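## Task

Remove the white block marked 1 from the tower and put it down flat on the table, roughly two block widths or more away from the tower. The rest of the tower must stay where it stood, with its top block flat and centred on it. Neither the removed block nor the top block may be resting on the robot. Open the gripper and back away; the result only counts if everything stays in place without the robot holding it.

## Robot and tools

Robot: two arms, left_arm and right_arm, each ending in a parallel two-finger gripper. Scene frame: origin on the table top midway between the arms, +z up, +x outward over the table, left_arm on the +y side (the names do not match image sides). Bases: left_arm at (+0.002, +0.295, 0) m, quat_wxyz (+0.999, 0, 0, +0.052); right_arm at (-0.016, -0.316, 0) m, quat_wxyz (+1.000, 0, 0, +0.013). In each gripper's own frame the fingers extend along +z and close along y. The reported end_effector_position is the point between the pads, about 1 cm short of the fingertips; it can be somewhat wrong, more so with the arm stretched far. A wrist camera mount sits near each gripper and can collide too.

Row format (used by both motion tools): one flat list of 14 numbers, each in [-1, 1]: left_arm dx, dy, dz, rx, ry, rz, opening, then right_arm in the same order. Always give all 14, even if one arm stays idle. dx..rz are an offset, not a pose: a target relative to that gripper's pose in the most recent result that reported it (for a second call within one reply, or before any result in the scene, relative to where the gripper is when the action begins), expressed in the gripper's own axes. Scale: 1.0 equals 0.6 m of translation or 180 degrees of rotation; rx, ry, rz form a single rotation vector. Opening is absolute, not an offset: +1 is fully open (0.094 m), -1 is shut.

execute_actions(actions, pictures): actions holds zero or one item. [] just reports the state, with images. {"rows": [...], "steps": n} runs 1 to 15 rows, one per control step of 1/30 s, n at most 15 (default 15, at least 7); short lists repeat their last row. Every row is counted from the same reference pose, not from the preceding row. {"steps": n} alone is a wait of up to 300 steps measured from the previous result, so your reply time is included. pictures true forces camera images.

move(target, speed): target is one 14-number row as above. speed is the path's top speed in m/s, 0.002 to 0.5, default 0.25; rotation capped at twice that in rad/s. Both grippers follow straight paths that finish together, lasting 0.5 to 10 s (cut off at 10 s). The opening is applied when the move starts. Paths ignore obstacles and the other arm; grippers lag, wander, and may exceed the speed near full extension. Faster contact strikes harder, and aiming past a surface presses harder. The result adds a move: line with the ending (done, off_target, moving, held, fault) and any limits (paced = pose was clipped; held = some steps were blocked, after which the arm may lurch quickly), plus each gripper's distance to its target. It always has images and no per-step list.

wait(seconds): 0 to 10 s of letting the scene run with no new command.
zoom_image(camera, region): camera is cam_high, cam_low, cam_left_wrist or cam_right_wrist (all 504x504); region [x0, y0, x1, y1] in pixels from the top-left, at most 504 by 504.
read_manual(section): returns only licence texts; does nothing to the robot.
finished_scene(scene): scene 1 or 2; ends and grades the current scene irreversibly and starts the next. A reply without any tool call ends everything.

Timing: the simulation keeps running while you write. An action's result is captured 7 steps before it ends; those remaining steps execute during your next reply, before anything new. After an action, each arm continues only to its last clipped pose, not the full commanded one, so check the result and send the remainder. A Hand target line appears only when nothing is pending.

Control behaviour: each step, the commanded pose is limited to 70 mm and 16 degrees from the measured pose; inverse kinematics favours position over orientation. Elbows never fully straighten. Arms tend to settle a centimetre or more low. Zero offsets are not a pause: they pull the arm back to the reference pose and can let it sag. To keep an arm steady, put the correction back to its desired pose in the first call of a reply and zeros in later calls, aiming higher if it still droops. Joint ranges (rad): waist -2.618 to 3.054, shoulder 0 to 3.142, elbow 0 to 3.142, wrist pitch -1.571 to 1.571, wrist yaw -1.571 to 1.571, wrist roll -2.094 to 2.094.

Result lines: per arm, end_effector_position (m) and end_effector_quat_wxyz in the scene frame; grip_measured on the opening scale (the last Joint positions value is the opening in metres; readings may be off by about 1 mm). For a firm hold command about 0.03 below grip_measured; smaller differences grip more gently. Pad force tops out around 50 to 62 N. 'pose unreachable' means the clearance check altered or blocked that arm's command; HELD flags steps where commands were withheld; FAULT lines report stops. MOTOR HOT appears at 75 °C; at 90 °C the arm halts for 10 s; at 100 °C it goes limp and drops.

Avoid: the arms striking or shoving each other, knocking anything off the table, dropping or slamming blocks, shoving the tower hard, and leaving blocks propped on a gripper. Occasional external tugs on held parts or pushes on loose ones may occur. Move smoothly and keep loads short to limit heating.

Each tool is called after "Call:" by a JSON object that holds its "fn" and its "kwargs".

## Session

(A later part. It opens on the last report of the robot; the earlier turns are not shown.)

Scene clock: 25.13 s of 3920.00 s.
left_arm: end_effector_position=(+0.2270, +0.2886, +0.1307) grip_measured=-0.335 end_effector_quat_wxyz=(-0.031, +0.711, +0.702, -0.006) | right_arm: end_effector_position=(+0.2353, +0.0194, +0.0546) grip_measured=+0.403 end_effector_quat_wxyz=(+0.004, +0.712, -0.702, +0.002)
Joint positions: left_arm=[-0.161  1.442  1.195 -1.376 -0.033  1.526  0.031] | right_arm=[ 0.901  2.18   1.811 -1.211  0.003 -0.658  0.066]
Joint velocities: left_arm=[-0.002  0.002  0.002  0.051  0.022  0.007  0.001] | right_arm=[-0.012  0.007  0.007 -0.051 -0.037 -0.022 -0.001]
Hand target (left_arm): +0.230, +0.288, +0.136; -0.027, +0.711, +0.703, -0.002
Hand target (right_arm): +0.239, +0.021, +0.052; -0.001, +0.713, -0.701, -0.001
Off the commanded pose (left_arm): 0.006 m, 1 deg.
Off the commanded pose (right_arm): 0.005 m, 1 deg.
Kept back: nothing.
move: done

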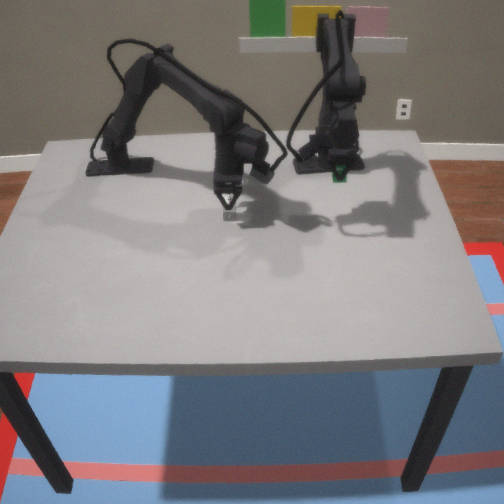

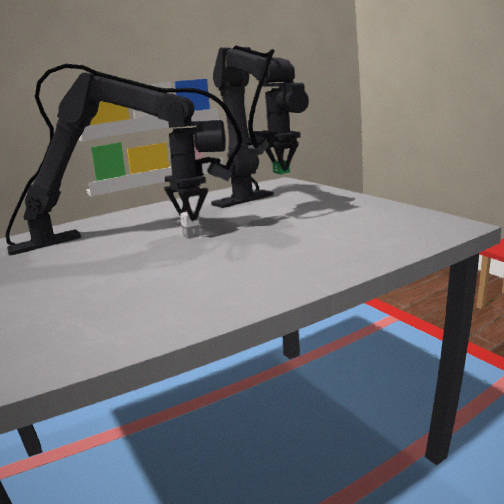

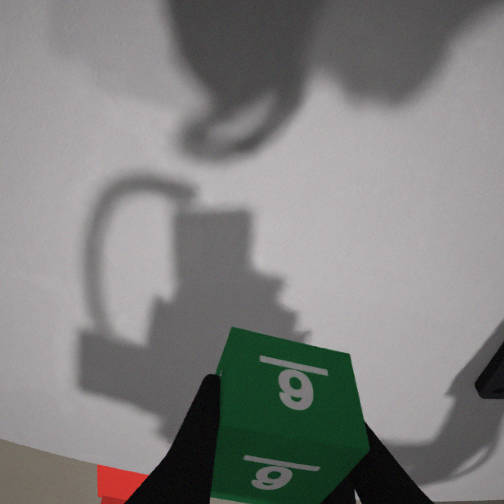

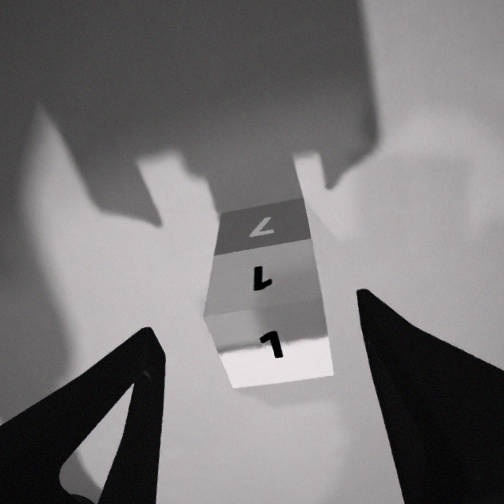

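Call:
{"fn": "move", "kwargs": {"target": [0,0,-0.01,0,0,0,-0.37, -0.005,-0.013,0.013,0,0,0,0.05], "speed": 0.04}}

Call:
{"fn": "zoom_image", "kwargs": {"camera": "cam_low", "region": [150, 165, 230, 245]}}

Scene clock: 26.77 s of 3920.00 s.
left_arm: end_effector_position=(+0.2248, +0.2888, +0.1308) grip_measured=-0.335 end_effector_quat_wxyz=(-0.034, +0.711, +0.702, -0.009) | right_arm: end_effector_position=(+0.2343, +0.0181, +0.0434) grip_measured=+0.053 end_effector_quat_wxyz=(+0.017, +0.712, -0.702, +0.004)
Joint positions: left_arm=[-0.161  1.442  1.195 -1.386 -0.033  1.526  0.031] | right_arm=[ 0.901  2.208  1.811 -1.21   0.003 -0.658  0.049]
Joint velocities: left_arm=[-0.007 -0.002  0.002  0.007  0.007 -0.037 -0.001] | right_arm=[-0.002  0.002  0.017  0.007 -0.051 -0.022 -0.001]
Hand target (left_arm): +0.227, +0.289, +0.137; -0.030, +0.711, +0.702, -0.005
Hand target (right_arm): +0.243, +0.022, +0.047; +0.004, +0.712, -0.702, +0.002
Off the commanded pose (left_arm): 0.006 m, 1 deg.
Off the commanded pose (right_arm): 0.010 m, 2 deg.
Kept back: nothing.
move: done

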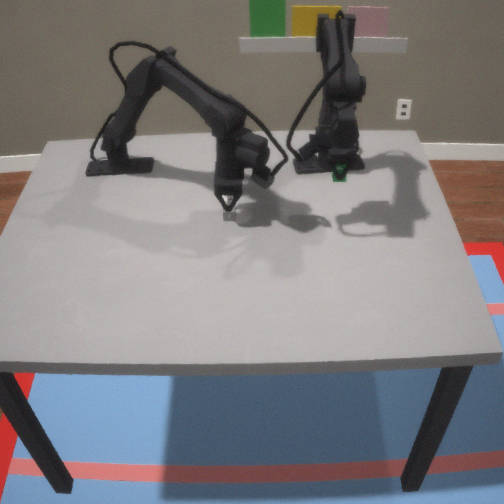

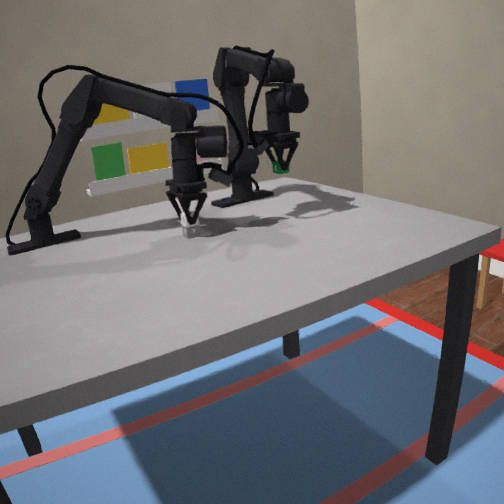

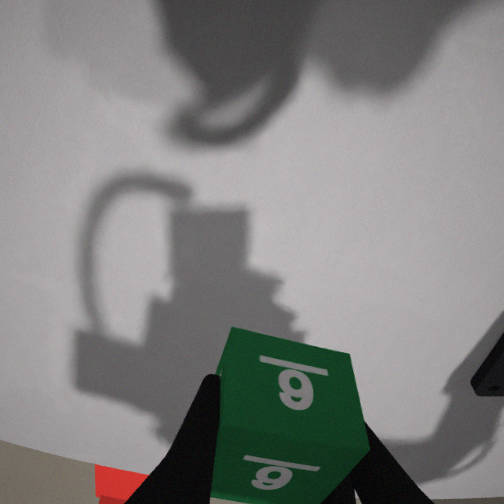

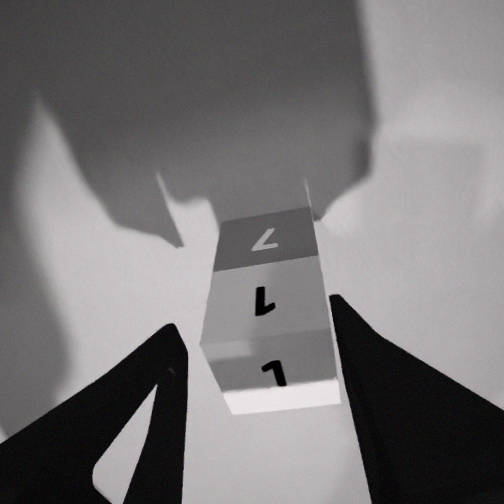

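Region (150, 165, 230, 245) of cam_low's 504x504 image, scaled by 6.300, with more detail than that image has.

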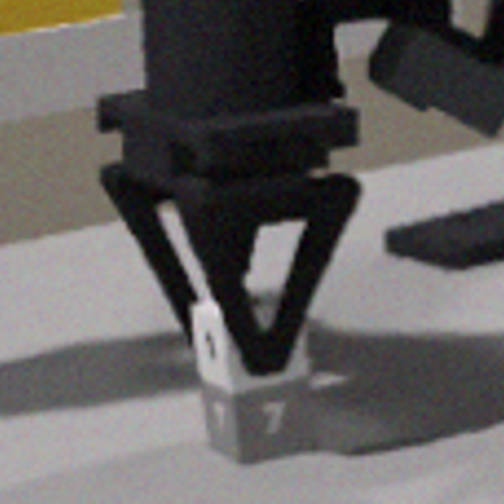

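Call:
{"fn": "move", "kwargs": {"target": [0,0,-0.01,0,0,0,-0.37, -0.008,-0.02,-0.008,0.01,-0.016,0,0.05], "speed": 0.04}}

Call:
{"fn": "zoom_image", "kwargs": {"camera": "cam_low", "region": [150, 165, 230, 245]}}

Scene clock: 28.23 s of 3920.00 s.
left_arm: end_effector_position=(+0.2224, +0.2889, +0.1310) grip_measured=-0.335 end_effector_quat_wxyz=(-0.037, +0.711, +0.702, -0.012) | right_arm: end_effector_position=(+0.2424, +0.0216, +0.0432) grip_measured=+0.053 end_effector_quat_wxyz=(+0.002, +0.711, -0.703, +0.002)
Joint positions: left_arm=[-0.161  1.442  1.195 -1.395 -0.033  1.526  0.031] | right_arm=[ 0.89   2.208  1.811 -1.179  0.003 -0.665  0.049]
Joint velocities: left_arm=[ 0.002 -0.022 -0.012  0.051  0.051 -0.051 -0.001] | right_arm=[ 0.002  0.012 -0.007 -0.066  0.037  0.007  0.   ]
Hand target (left_arm): +0.225, +0.289, +0.137; -0.034, +0.711, +0.702, -0.009
Hand target (right_arm): +0.246, +0.023, +0.048; -0.012, +0.712, -0.702, -0.003
Off the commanded pose (left_arm): 0.006 m, 1 deg.
Off the commanded pose (right_arm): 0.006 m, 2 deg.
Kept back: nothing.
move: done

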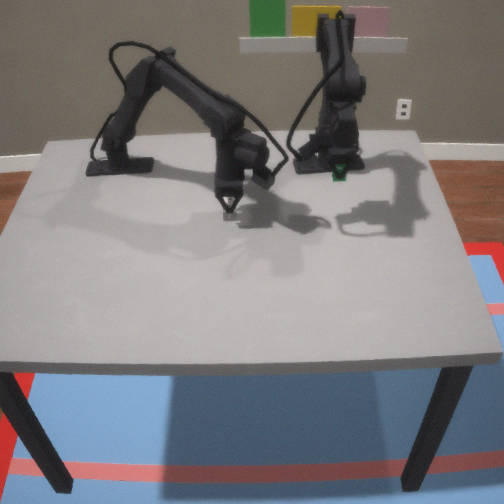

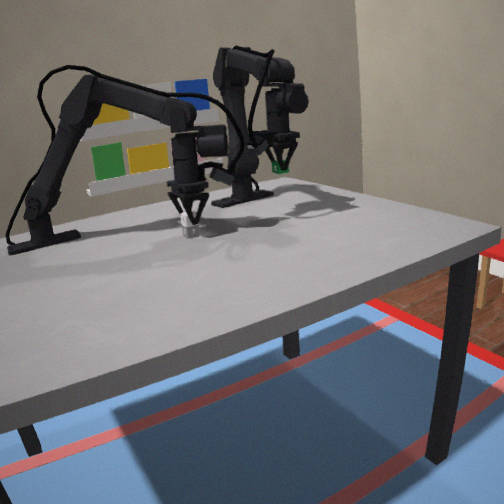

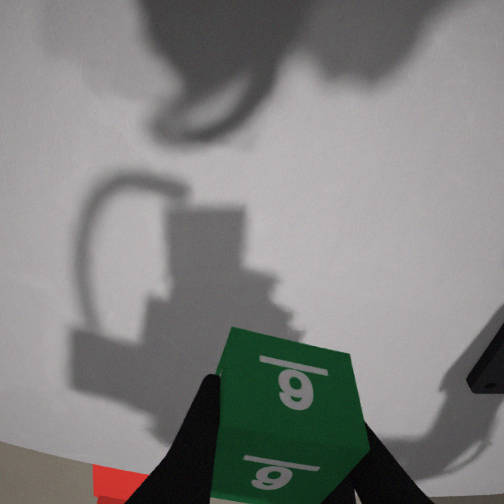

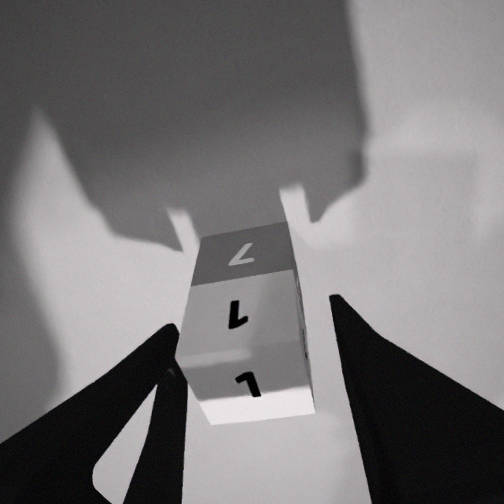

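Region (150, 165, 230, 245) of cam_low's 504x504 image, scaled by 6.300, with more detail than that image has.

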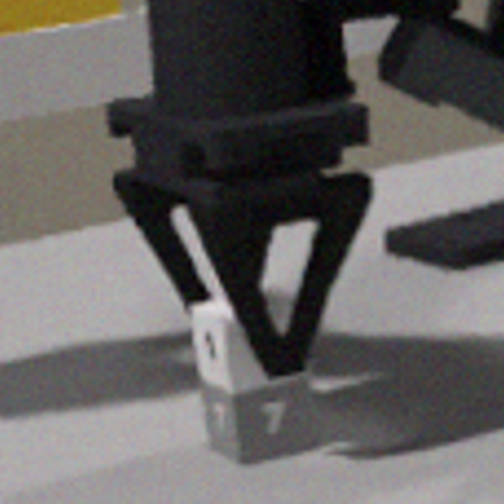

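Call:
{"fn": "execute_actions", "kwargs": {"actions": [{"rows": [[0,0,-0.01,0,0,0,-0.37,0,0,-0.01,0,0,0,-0.05],[0,0,-0.01,0,0,0,-0.37,0,0,-0.01,0,0,0,-0.15],[0,0,-0.01,0,0,0,-0.37,0,0,-0.01,0,0,0,-0.22],[0,0,-0.01,0,0,0,-0.37,0,0,-0.01,0,0,0,-0.28],[0,0,-0.01,0,0,0,-0.37,0,0,-0.01,0,0,0,-0.33],[0,0,-0.01,0,0,0,-0.37,0,0,-0.01,0,0,0,-0.39]], "steps": 15}], "pictures": true}}

Call:
{"fn": "zoom_image", "kwargs": {"camera": "cam_low", "region": [150, 165, 230, 245]}}

Scene clock: 29.20 s of 3920.00 s.
left_arm: end_effector_position=(+0.2204, +0.2890, +0.1311) grip_measured=-0.335 end_effector_quat_wxyz=(-0.040, +0.711, +0.702, -0.015) | right_arm: end_effector_position=(+0.2413, +0.0202, +0.0432) grip_measured=-0.328 end_effector_quat_wxyz=(+0.005, +0.711, -0.703, +0.002)
Joint positions: left_arm=[-0.161  1.442  1.195 -1.403 -0.033  1.526  0.031] | right_arm=[ 0.89   2.208  1.811 -1.186  0.003 -0.666  0.032]
Joint velocities: left_arm=[-0.012 -0.002 -0.017 -0.022 -0.066 -0.037 -0.   ] | right_arm=[-0.012 -0.007  0.007  0.007  0.037  0.007 -0.   ]
Steps of this call (steps 1 to 21: nothing new was sent; steps 22 to 29: the first 8 steps of this action). Readings (end_effector_position):
22: left_arm (+0.2221, +0.2889, +0.1310) | right_arm (+0.2424, +0.0217, +0.0432)
23: left_arm (+0.2217, +0.2889, +0.1310) | right_arm (+0.2422, +0.0214, +0.0432)
25: left_arm (+0.2211, +0.2890, +0.1311) | right_arm (+0.2418, +0.0208, +0.0432)
29: the state above

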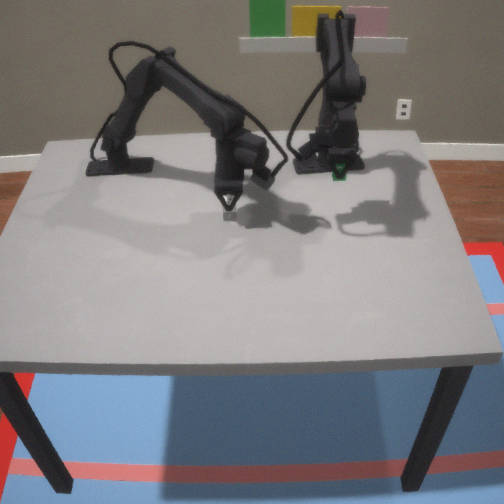

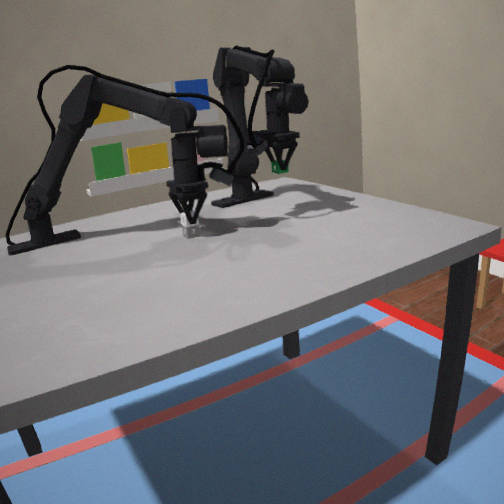

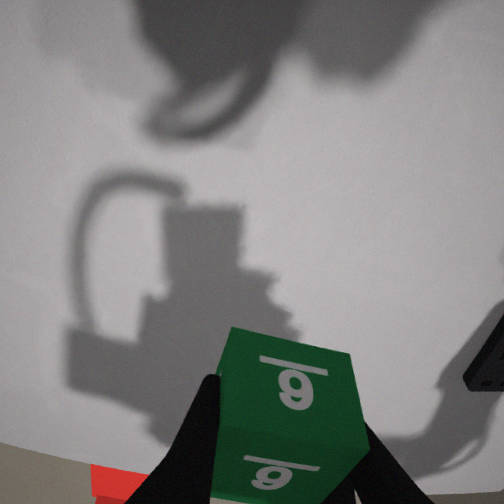

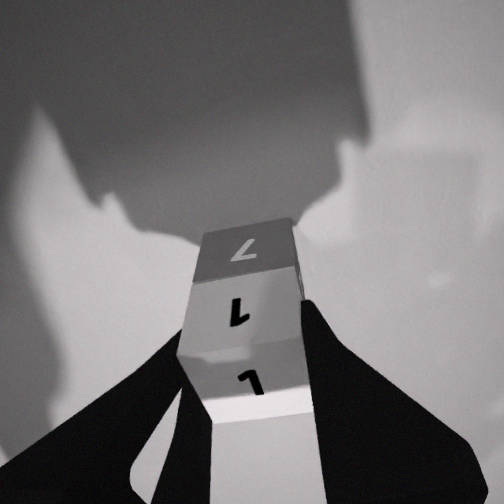

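Region (150, 165, 230, 245) of cam_low's 504x504 image, scaled by 6.300, with more detail than that image has.

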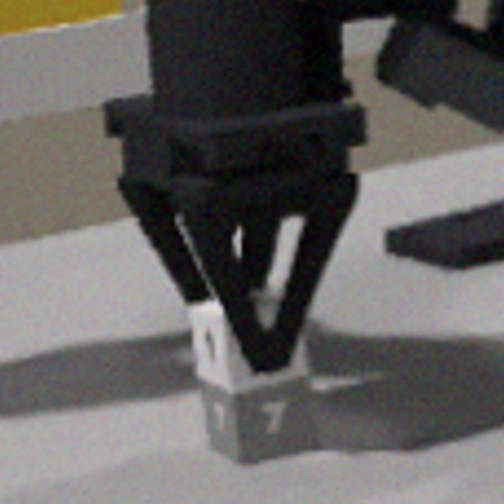

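Call:
{"fn": "move", "kwargs": {"target": [0,0,-0.01,-0.0216,-0.0072,0,-0.37, 0,0,-0.07,0,0,0,-0.365], "speed": 0.1}}

Call:
{"fn": "move", "kwargs": {"target": [-0.448,0.018,0.09,0,0,0,-0.37, 0.47,0,0.05,0,0,0,-0.365], "speed": 0.3}}

Scene clock: 31.03 s of 3920.00 s.
left_arm: end_effector_position=(+0.2215, +0.2901, +0.1352) grip_measured=-0.335 end_effector_quat_wxyz=(-0.022, +0.713, +0.701, +0.001) | right_arm: end_effector_position=(+0.2403, +0.0189, +0.0751) grip_measured=-0.328 end_effector_quat_wxyz=(+0.015, +0.711, -0.703, +0.003)
Joint positions: left_arm=[-0.154  1.4    1.178 -1.38  -0.03   1.538  0.031] | right_arm=[ 0.89   2.208  1.938 -1.331  0.003 -0.666  0.032]
Joint velocities: left_arm=[-0.002  0.007 -0.022  0.022 -0.051  0.066 -0.   ] | right_arm=[ 0.002 -0.007 -0.007 -0.022 -0.022 -0.037  0.   ]
Hand target (left_arm): +0.221, +0.289, +0.137; -0.008, +0.712, +0.702, +0.001
Hand target (right_arm): +0.241, +0.021, +0.085; +0.005, +0.711, -0.703, +0.002
Off your previous action's commanded pose (left_arm): 0.006 m, 1 deg at its last step (step 7 of this call).
Off your previous action's commanded pose (right_arm): 0.006 m, 0 deg at its last step (step 7 of this call).
Off the commanded pose (left_arm): 0.002 m, 2 deg.
Off the commanded pose (right_arm): 0.010 m, 1 deg.
Kept back: nothing.
move: done

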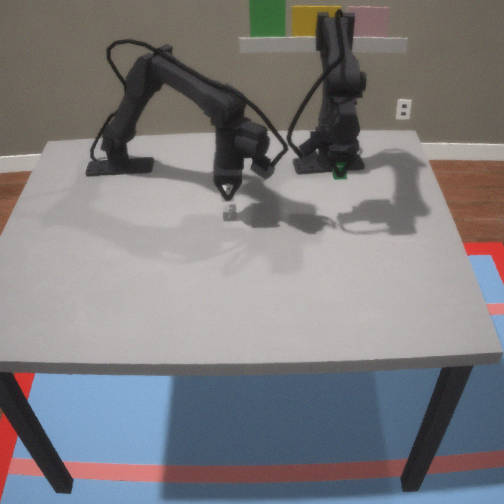

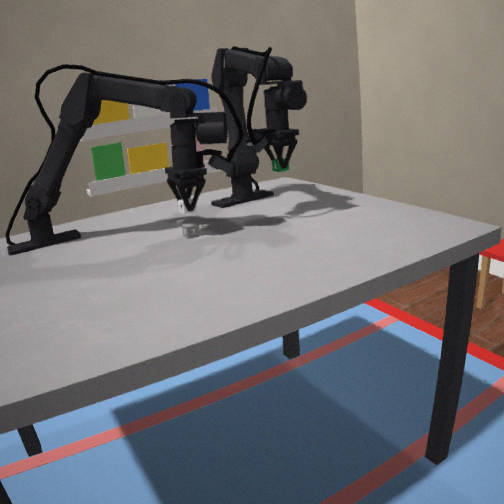

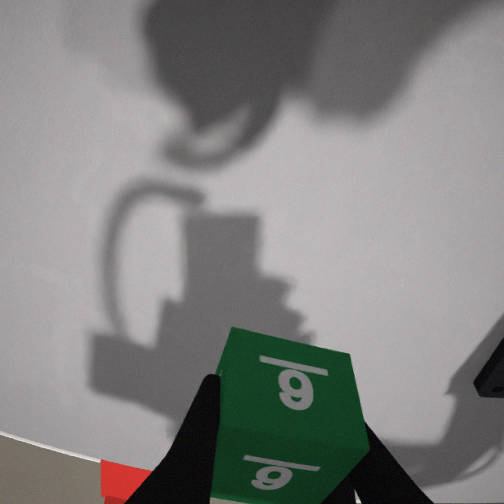

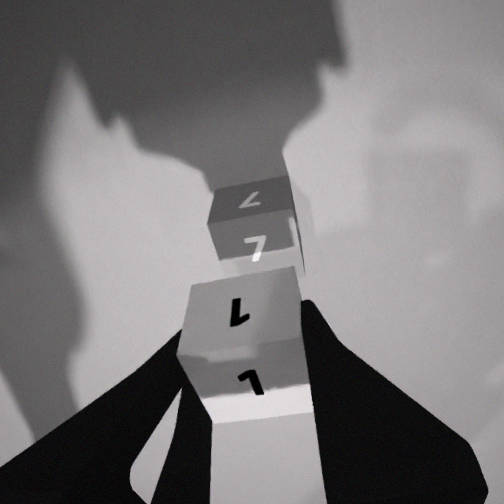

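Scene clock: 32.70 s of 3920.00 s.
left_arm: end_effector_position=(+0.2223, +0.0310, +0.0694) grip_measured=-0.335 end_effector_quat_wxyz=(-0.031, +0.716, +0.698, +0.011) | right_arm: end_effector_position=(+0.2434, -0.2680, +0.0526) grip_measured=-0.328 end_effector_quat_wxyz=(+0.030, +0.707, -0.706, +0.002)
Joint positions: left_arm=[-0.991  1.927  1.493 -1.201 -0.017  0.71   0.031] | right_arm=[ 0.177  1.635  1.066 -1.05   0.037 -1.368  0.032]
Joint velocities: left_arm=[-0.017 -0.022 -0.007 -0.022  0.066  0.037 -0.   ] | right_arm=[-0.002  0.007  0.017 -0.007 -0.066  0.066 -0.   ]
Hand target (left_arm): +0.226, +0.026, +0.077; -0.020, +0.713, +0.701, +0.008
Hand target (right_arm): +0.246, -0.266, +0.058; +0.010, +0.711, -0.703, +0.007
Off the commanded pose (left_arm): 0.009 m, 2 deg.
Off the commanded pose (right_arm): 0.004 m, 2 deg.
Kept back: nothing.
move: done

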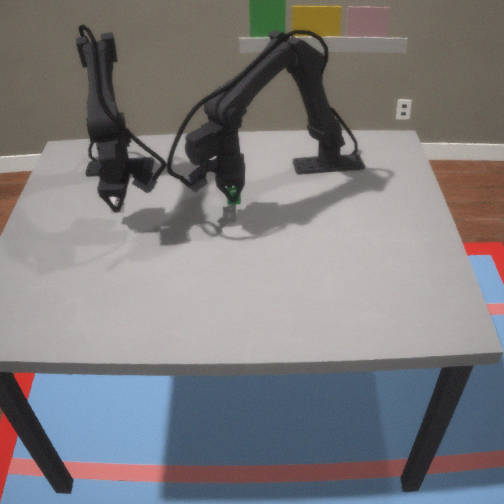

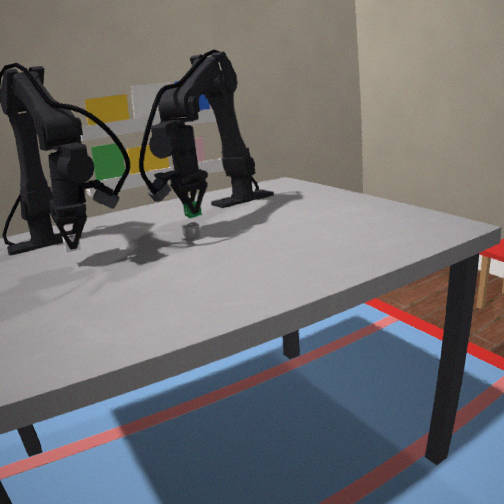

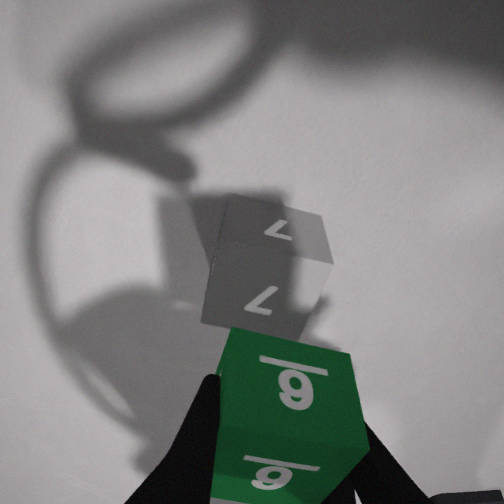

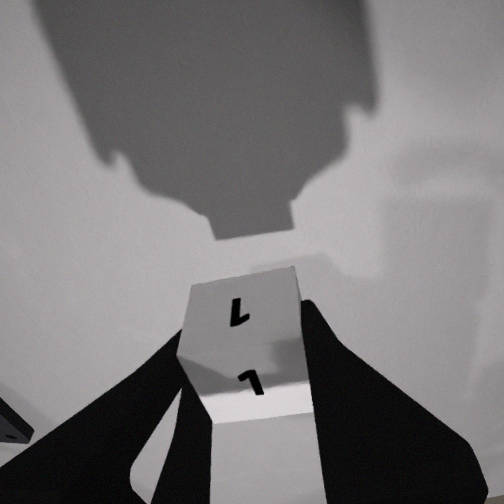

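Call:
{"fn": "move", "kwargs": {"target": [-0.022,0.016,0.005,-0.009,-0.022,-0.0036,-0.37, 0,0,0.055,0.013,-0.013,0,-0.365], "speed": 0.08}}

Call:
{"fn": "zoom_image", "kwargs": {"camera": "cam_high", "region": [190, 150, 270, 230]}}

Call:
{"fn": "zoom_image", "kwargs": {"camera": "cam_low", "region": [40, 190, 120, 270]}}

Scene clock: 34.50 s of 3920.00 s.
left_arm: end_effector_position=(+0.2306, +0.0181, +0.0665) grip_measured=-0.336 end_effector_quat_wxyz=(-0.000, +0.716, +0.698, +0.004) | right_arm: end_effector_position=(+0.2407, -0.2718, +0.0212) grip_measured=-0.328 end_effector_quat_wxyz=(+0.011, +0.707, -0.707, +0.008)
Joint positions: left_arm=[-0.991  1.927  1.483 -1.128 -0.008  0.709  0.031] | right_arm=[ 0.158  1.635  0.933 -0.878  0.025 -1.387  0.032]
Joint velocities: left_arm=[-0.007 -0.012  0.007 -0.007  0.066 -0.037 -0.   ] | right_arm=[ 0.012 -0.002 -0.007 -0.007 -0.007 -0.022  0.001]
Hand target (left_arm): +0.231, +0.017, +0.065; +0.003, +0.712, +0.702, -0.004
Hand target (right_arm): +0.242, -0.270, +0.020; +0.001, +0.708, -0.706, +0.003
Off the commanded pose (left_arm): 0.001 m, 1 deg.
Off the commanded pose (right_arm): 0.003 m, 1 deg.
Kept back: nothing.
move: done

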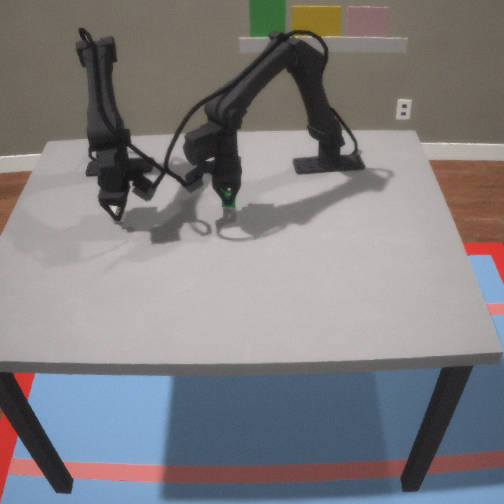

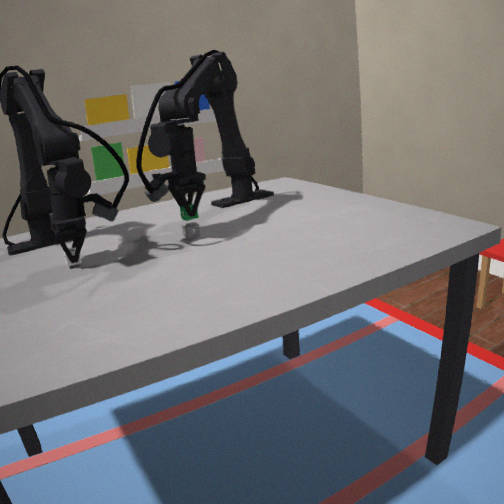

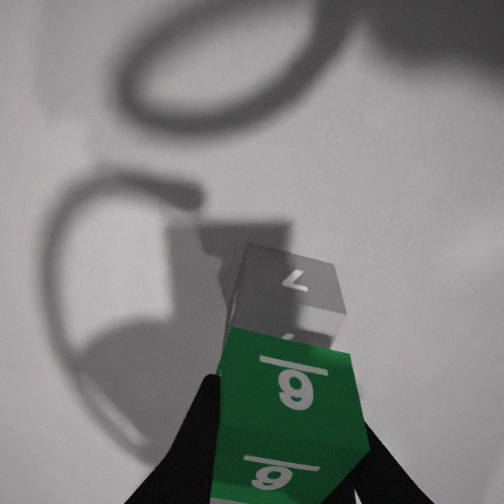

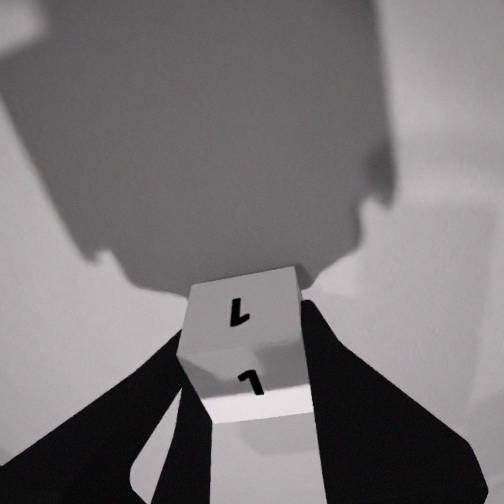

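Region (190, 150, 270, 230) of cam_high's 504x504 image, scaled by 6.300, with more detail than that image has.

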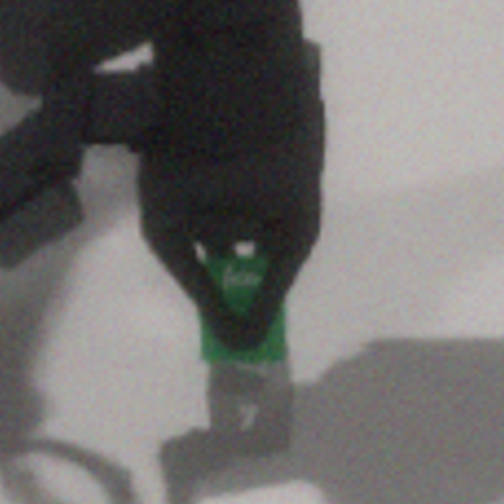

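Region (40, 190, 120, 270) of cam_low's 504x504 image, scaled by 6.300, with more detail than that image has.

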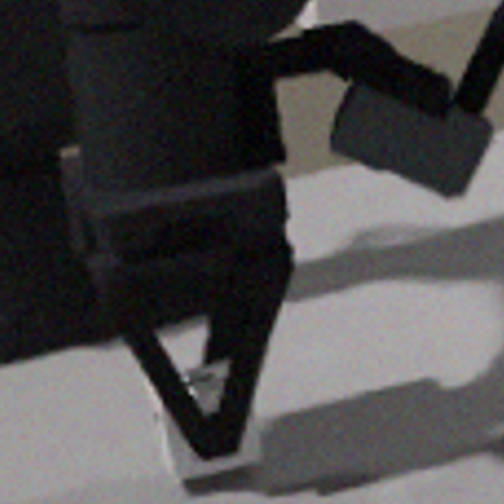

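Call:
{"fn": "move", "kwargs": {"target": [0.004,-0.001,0.027,0,0,-0.004,-0.37, 0,0,0.013,0.002,-0.006,0,-0.365], "speed": 0.03}}

Call:
{"fn": "zoom_image", "kwargs": {"camera": "cam_high", "region": [190, 150, 270, 230]}}

Call:
{"fn": "zoom_image", "kwargs": {"camera": "cam_low", "region": [40, 190, 120, 270]}}

Call:
{"fn": "zoom_image", "kwargs": {"camera": "cam_low", "region": [150, 165, 230, 245]}}

Scene clock: 36.00 s of 3920.00 s.
left_arm: end_effector_position=(+0.2286, +0.0206, +0.0546) grip_measured=-0.336 end_effector_quat_wxyz=(-0.001, +0.714, +0.700, +0.004) | right_arm: end_effector_position=(+0.2400, -0.2730, +0.0164) grip_measured=-0.328 end_effector_quat_wxyz=(+0.008, +0.706, -0.708, +0.009)
Joint positions: left_arm=[-0.991  1.927  1.435 -1.081 -0.008  0.705  0.031] | right_arm=[ 0.153  1.635  0.912 -0.85   0.025 -1.389  0.032]
Joint velocities: left_arm=[-0.002  0.032  0.022  0.022 -0.037 -0.051  0.   ] | right_arm=[ 0.002 -0.002 -0.012  0.066  0.007  0.051 -0.   ]
Hand target (left_arm): +0.230, +0.020, +0.050; -0.000, +0.711, +0.703, +0.004
Hand target (right_arm): +0.241, -0.272, +0.014; +0.002, +0.707, -0.707, +0.004
Off the commanded pose (left_arm): 0.005 m, 1 deg.
Off the commanded pose (right_arm): 0.003 m, 1 deg.
Kept back: nothing.
move: done

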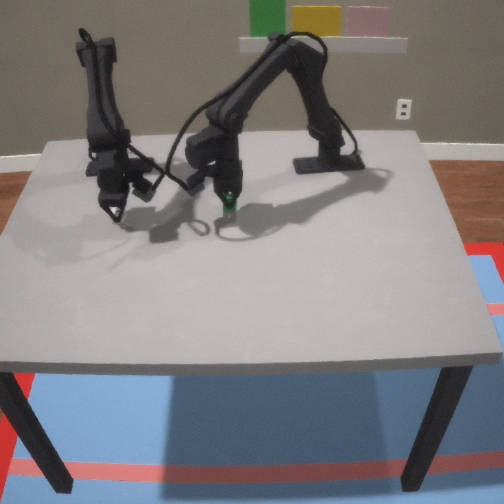

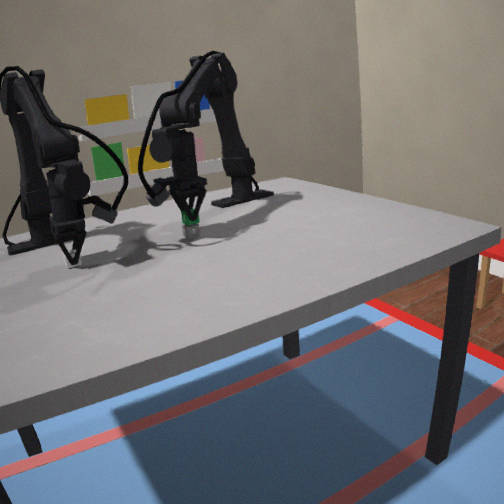

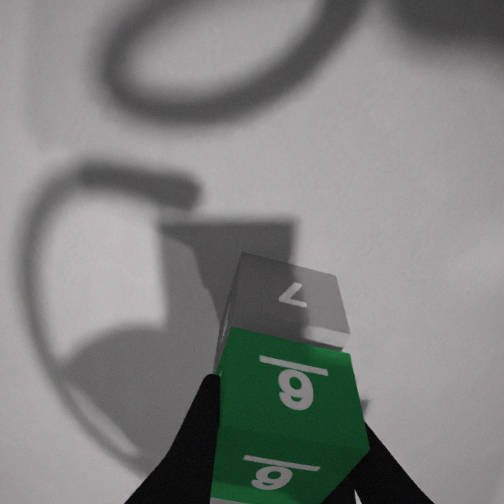

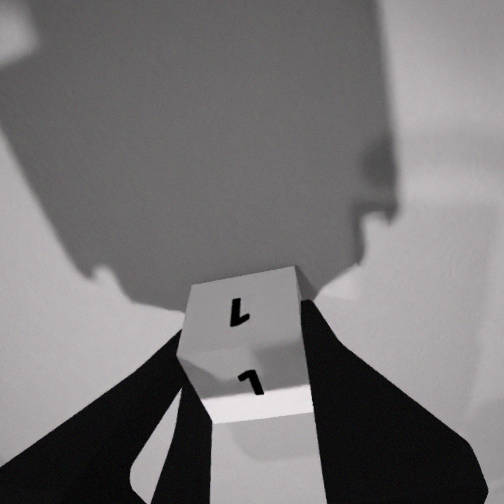

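Region (190, 150, 270, 230) of cam_high's 504x504 image, scaled by 6.300, with more detail than that image has.

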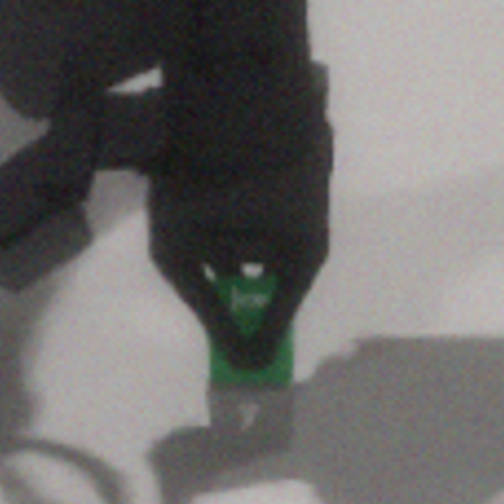

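Region (40, 190, 120, 270) of cam_low's 504x504 image, scaled by 6.300, with more detail than that image has.

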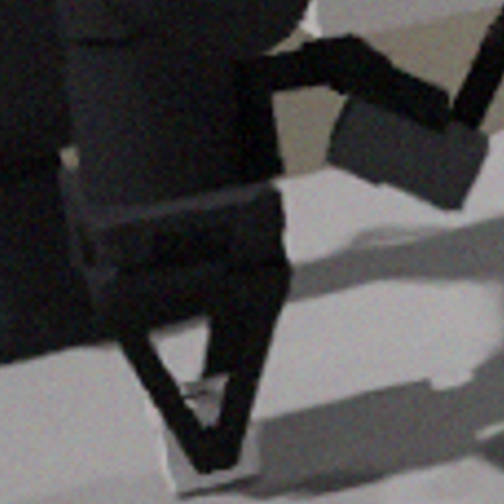

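Region (150, 165, 230, 245) of cam_low's 504x504 image, scaled by 6.300, with more detail than that image has.

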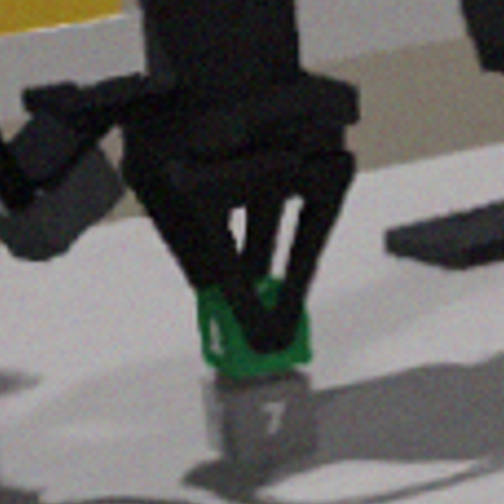

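Call:
{"fn": "move", "kwargs": {"target": [-0.005,0.002,0.016,0,0,-0.002,-0.37, 0,0,0.008,0,0,0,-0.365], "speed": 0.02}}

Call:
{"fn": "zoom_image", "kwargs": {"camera": "cam_high", "region": [190, 150, 270, 230]}}

Call:
{"fn": "zoom_image", "kwargs": {"camera": "cam_low", "region": [150, 165, 230, 245]}}

Scene clock: 37.10 s of 3920.00 s.
left_arm: end_effector_position=(+0.2299, +0.0190, +0.0495) grip_measured=-0.336 end_effector_quat_wxyz=(-0.002, +0.713, +0.701, +0.004) | right_arm: end_effector_position=(+0.2414, -0.2728, +0.0164) grip_measured=-0.328 end_effector_quat_wxyz=(+0.006, +0.706, -0.708, +0.011)
Joint positions: left_arm=[-0.991  1.942  1.435 -1.069 -0.008  0.702  0.031] | right_arm=[ 0.153  1.635  0.912 -0.845  0.025 -1.39   0.032]
Joint velocities: left_arm=[-0.002 -0.012 -0.002  0.022  0.022  0.066 -0.   ] | right_arm=[ 0.012  0.007 -0.002 -0.022  0.022  0.022  0.001]
Hand target (left_arm): +0.230, +0.017, +0.045; -0.001, +0.712, +0.702, +0.004
Hand target (right_arm): +0.240, -0.273, +0.012; +0.009, +0.706, -0.708, +0.009
Off the commanded pose (left_arm): 0.005 m, 0 deg.
Off the commanded pose (right_arm): 0.005 m, 0 deg.
Kept back: nothing.
move: done

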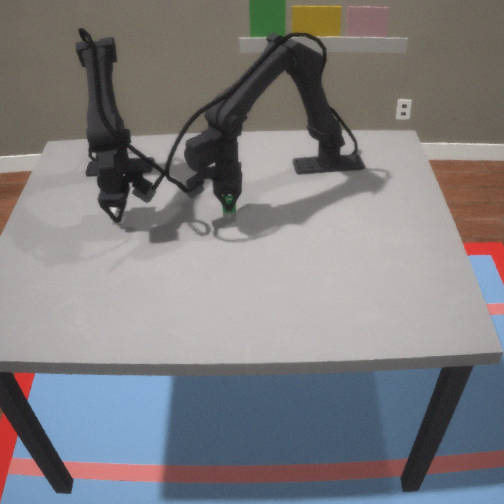

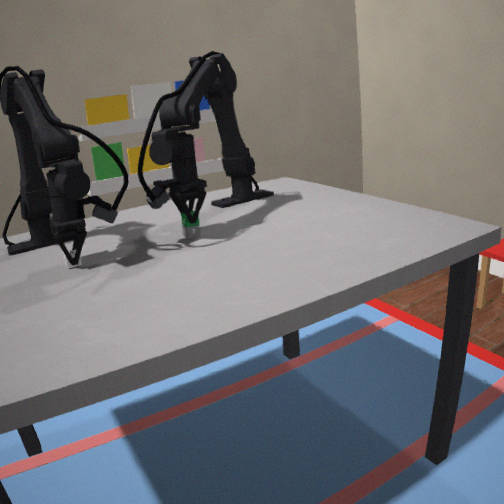

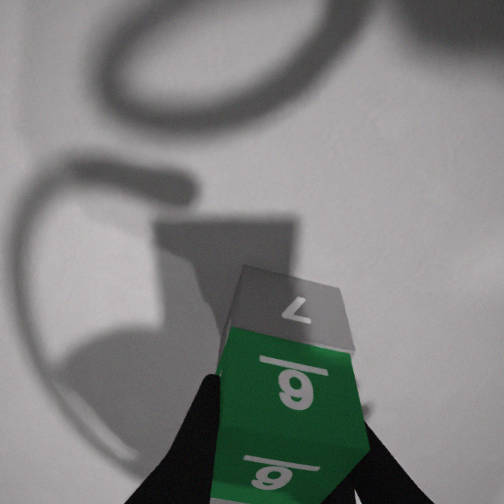

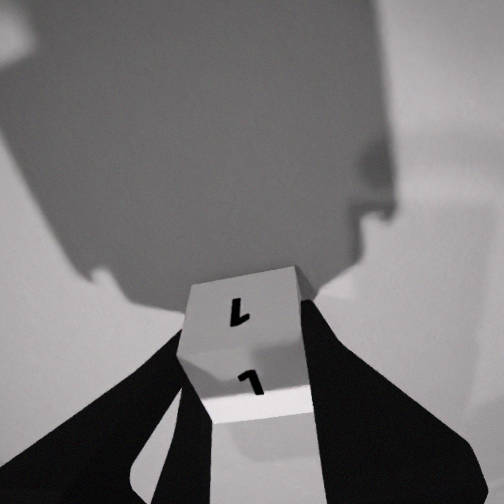

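Region (190, 150, 270, 230) of cam_high's 504x504 image, scaled by 6.300, with more detail than that image has.

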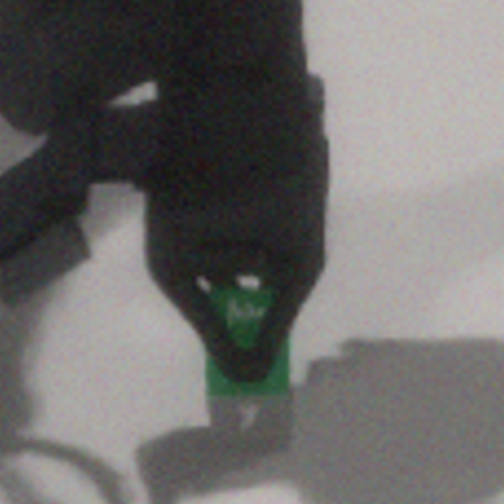

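Region (150, 165, 230, 245) of cam_low's 504x504 image, scaled by 6.300, with more detail than that image has.

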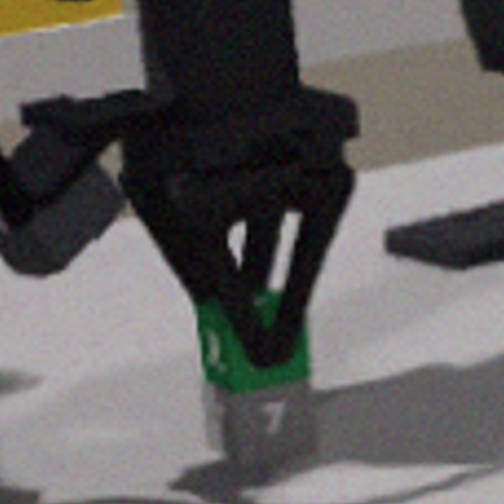

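Call:
{"fn": "execute_actions", "kwargs": {"actions": [{"rows": [[0,0,0.01,0,0,0,-0.37,0,0,0.004,0,0,0,-0.3],[0,0,0.01,0,0,0,-0.37,0,0,0.004,0,0,0,-0.2],[0,0,0.01,0,0,0,-0.37,0,0,0.004,0,0,0,-0.1],[0,0,0.01,0,0,0,-0.37,0,0,0.004,0,0,0,0.1],[0,0,0.008,0,0,0,-0.31,0,0,0,0,0,0,0.2],[0,0,0.006,0,0,0,-0.25,0,0,0,0,0,0,0.2],[0,0,0.004,0,0,0,-0.1,0,0,0,0,0,0,0.2],[0,0,0.002,0,0,0,0.2,0,0,0,0,0,0,0.2]], "steps": 12}]}}

Call:
{"fn": "move", "kwargs": {"target": [0,0,-0.12,0,0,0,0.2, 0,0,-0.12,0,0,0,0.2], "speed": 0.15}}

Call:
{"fn": "zoom_image", "kwargs": {"camera": "cam_low", "region": [40, 160, 240, 280]}}

Scene clock: 37.83 s of 3920.00 s.
left_arm: end_effector_position=(+0.2299, +0.0190, +0.0495) grip_measured=-0.317 end_effector_quat_wxyz=(-0.002, +0.713, +0.701, +0.004) | right_arm: end_effector_position=(+0.2416, -0.2728, +0.0164) grip_measured=+0.139 end_effector_quat_wxyz=(+0.006, +0.706, -0.708, +0.011)
Joint positions: left_arm=[-0.991  1.942  1.435 -1.069 -0.008  0.702  0.032] | right_arm=[ 0.153  1.635  0.912 -0.844  0.025 -1.39   0.054]
Joint velocities: left_arm=[-0.017  0.007 -0.002 -0.037  0.022 -0.037  0.016] | right_arm=[-0.012 -0.017  0.002 -0.022 -0.022  0.007  0.118]
Steps of this call (steps 1 to 17: nothing new was sent; steps 18 to 22: the first 5 steps of this action). Readings (end_effector_position):
18: left_arm (+0.2299, +0.0190, +0.0495) | right_arm (+0.2416, -0.2728, +0.0164)
19: left_arm (+0.2299, +0.0190, +0.0495) | right_arm (+0.2416, -0.2728, +0.0164)
21: left_arm (+0.2299, +0.0190, +0.0495) | right_arm (+0.2416, -0.2728, +0.0164)
22: the state above

Scene clock: 39.33 s of 3920.00 s.
left_arm: end_effector_position=(+0.2275, +0.0219, +0.1108) grip_measured=+0.198 end_effector_quat_wxyz=(-0.015, +0.713, +0.701, +0.005) | right_arm: end_effector_position=(+0.2398, -0.2731, +0.0774) grip_measured=+0.197 end_effector_quat_wxyz=(+0.017, +0.706, -0.708, +0.004)
Joint positions: left_arm=[-0.991  1.916  1.645 -1.33  -0.008  0.702  0.056] | right_arm=[ 0.153  1.568  1.101 -1.127  0.025 -1.39   0.056]
Joint velocities: left_arm=[-0.012 -0.002  0.007 -0.066  0.022 -0.051  0.   ] | right_arm=[ 0.007 -0.007  0.007 -0.051 -0.037  0.022  0.   ]
Hand target (left_arm): +0.229, +0.020, +0.121; -0.002, +0.713, +0.701, +0.004
Hand target (right_arm): +0.241, -0.270, +0.088; +0.006, +0.706, -0.708, +0.011
Off your previous action's commanded pose (left_arm): 0.001 m, 0 deg at its last step (step 7 of this call).
Off your previous action's commanded pose (right_arm): 0.000 m, 0 deg at its last step (step 7 of this call).
Off the commanded pose (left_arm): 0.011 m, 1 deg.
Off the commanded pose (right_arm): 0.011 m, 2 deg.
Kept back: nothing.
move: off_target (left_arm, right_arm)

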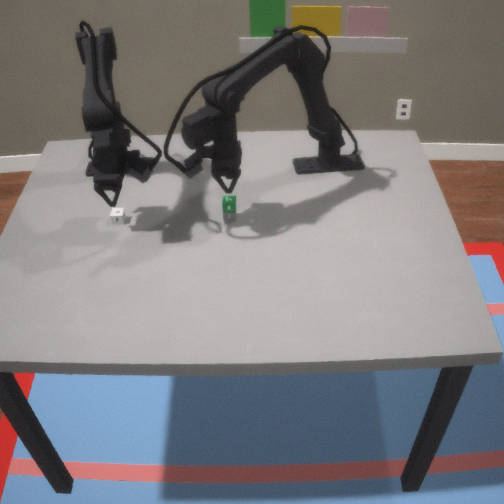

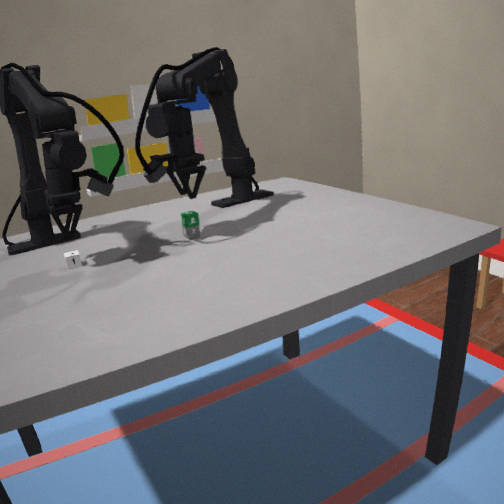

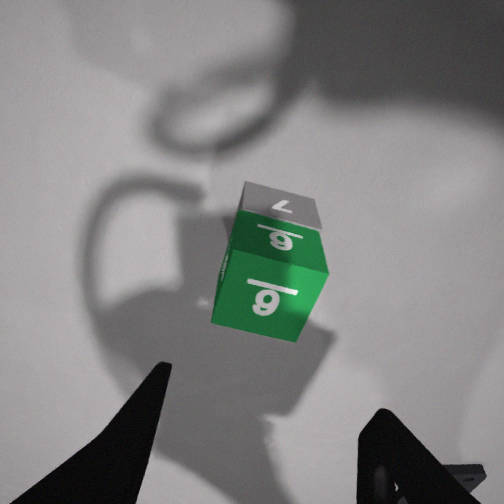

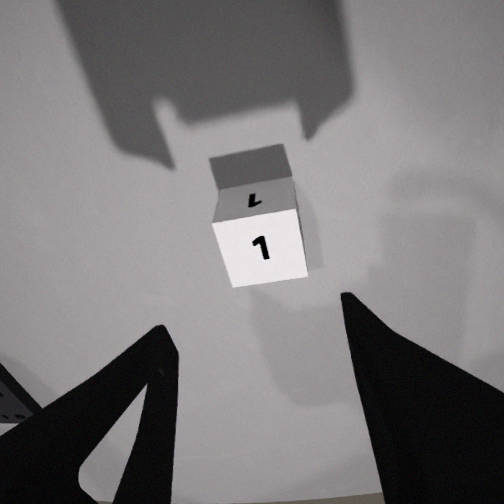

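Region (40, 160, 240, 280) of cam_low's 504x504 image, scaled by 2.520, with more detail than that image has; it fills the top 302 rows of this view, and the rest is white.

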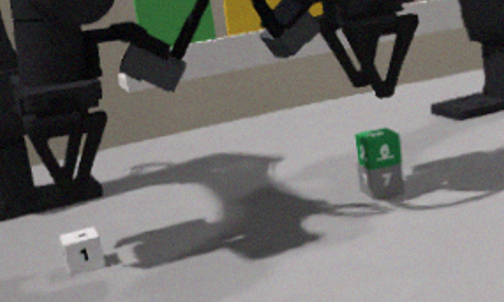

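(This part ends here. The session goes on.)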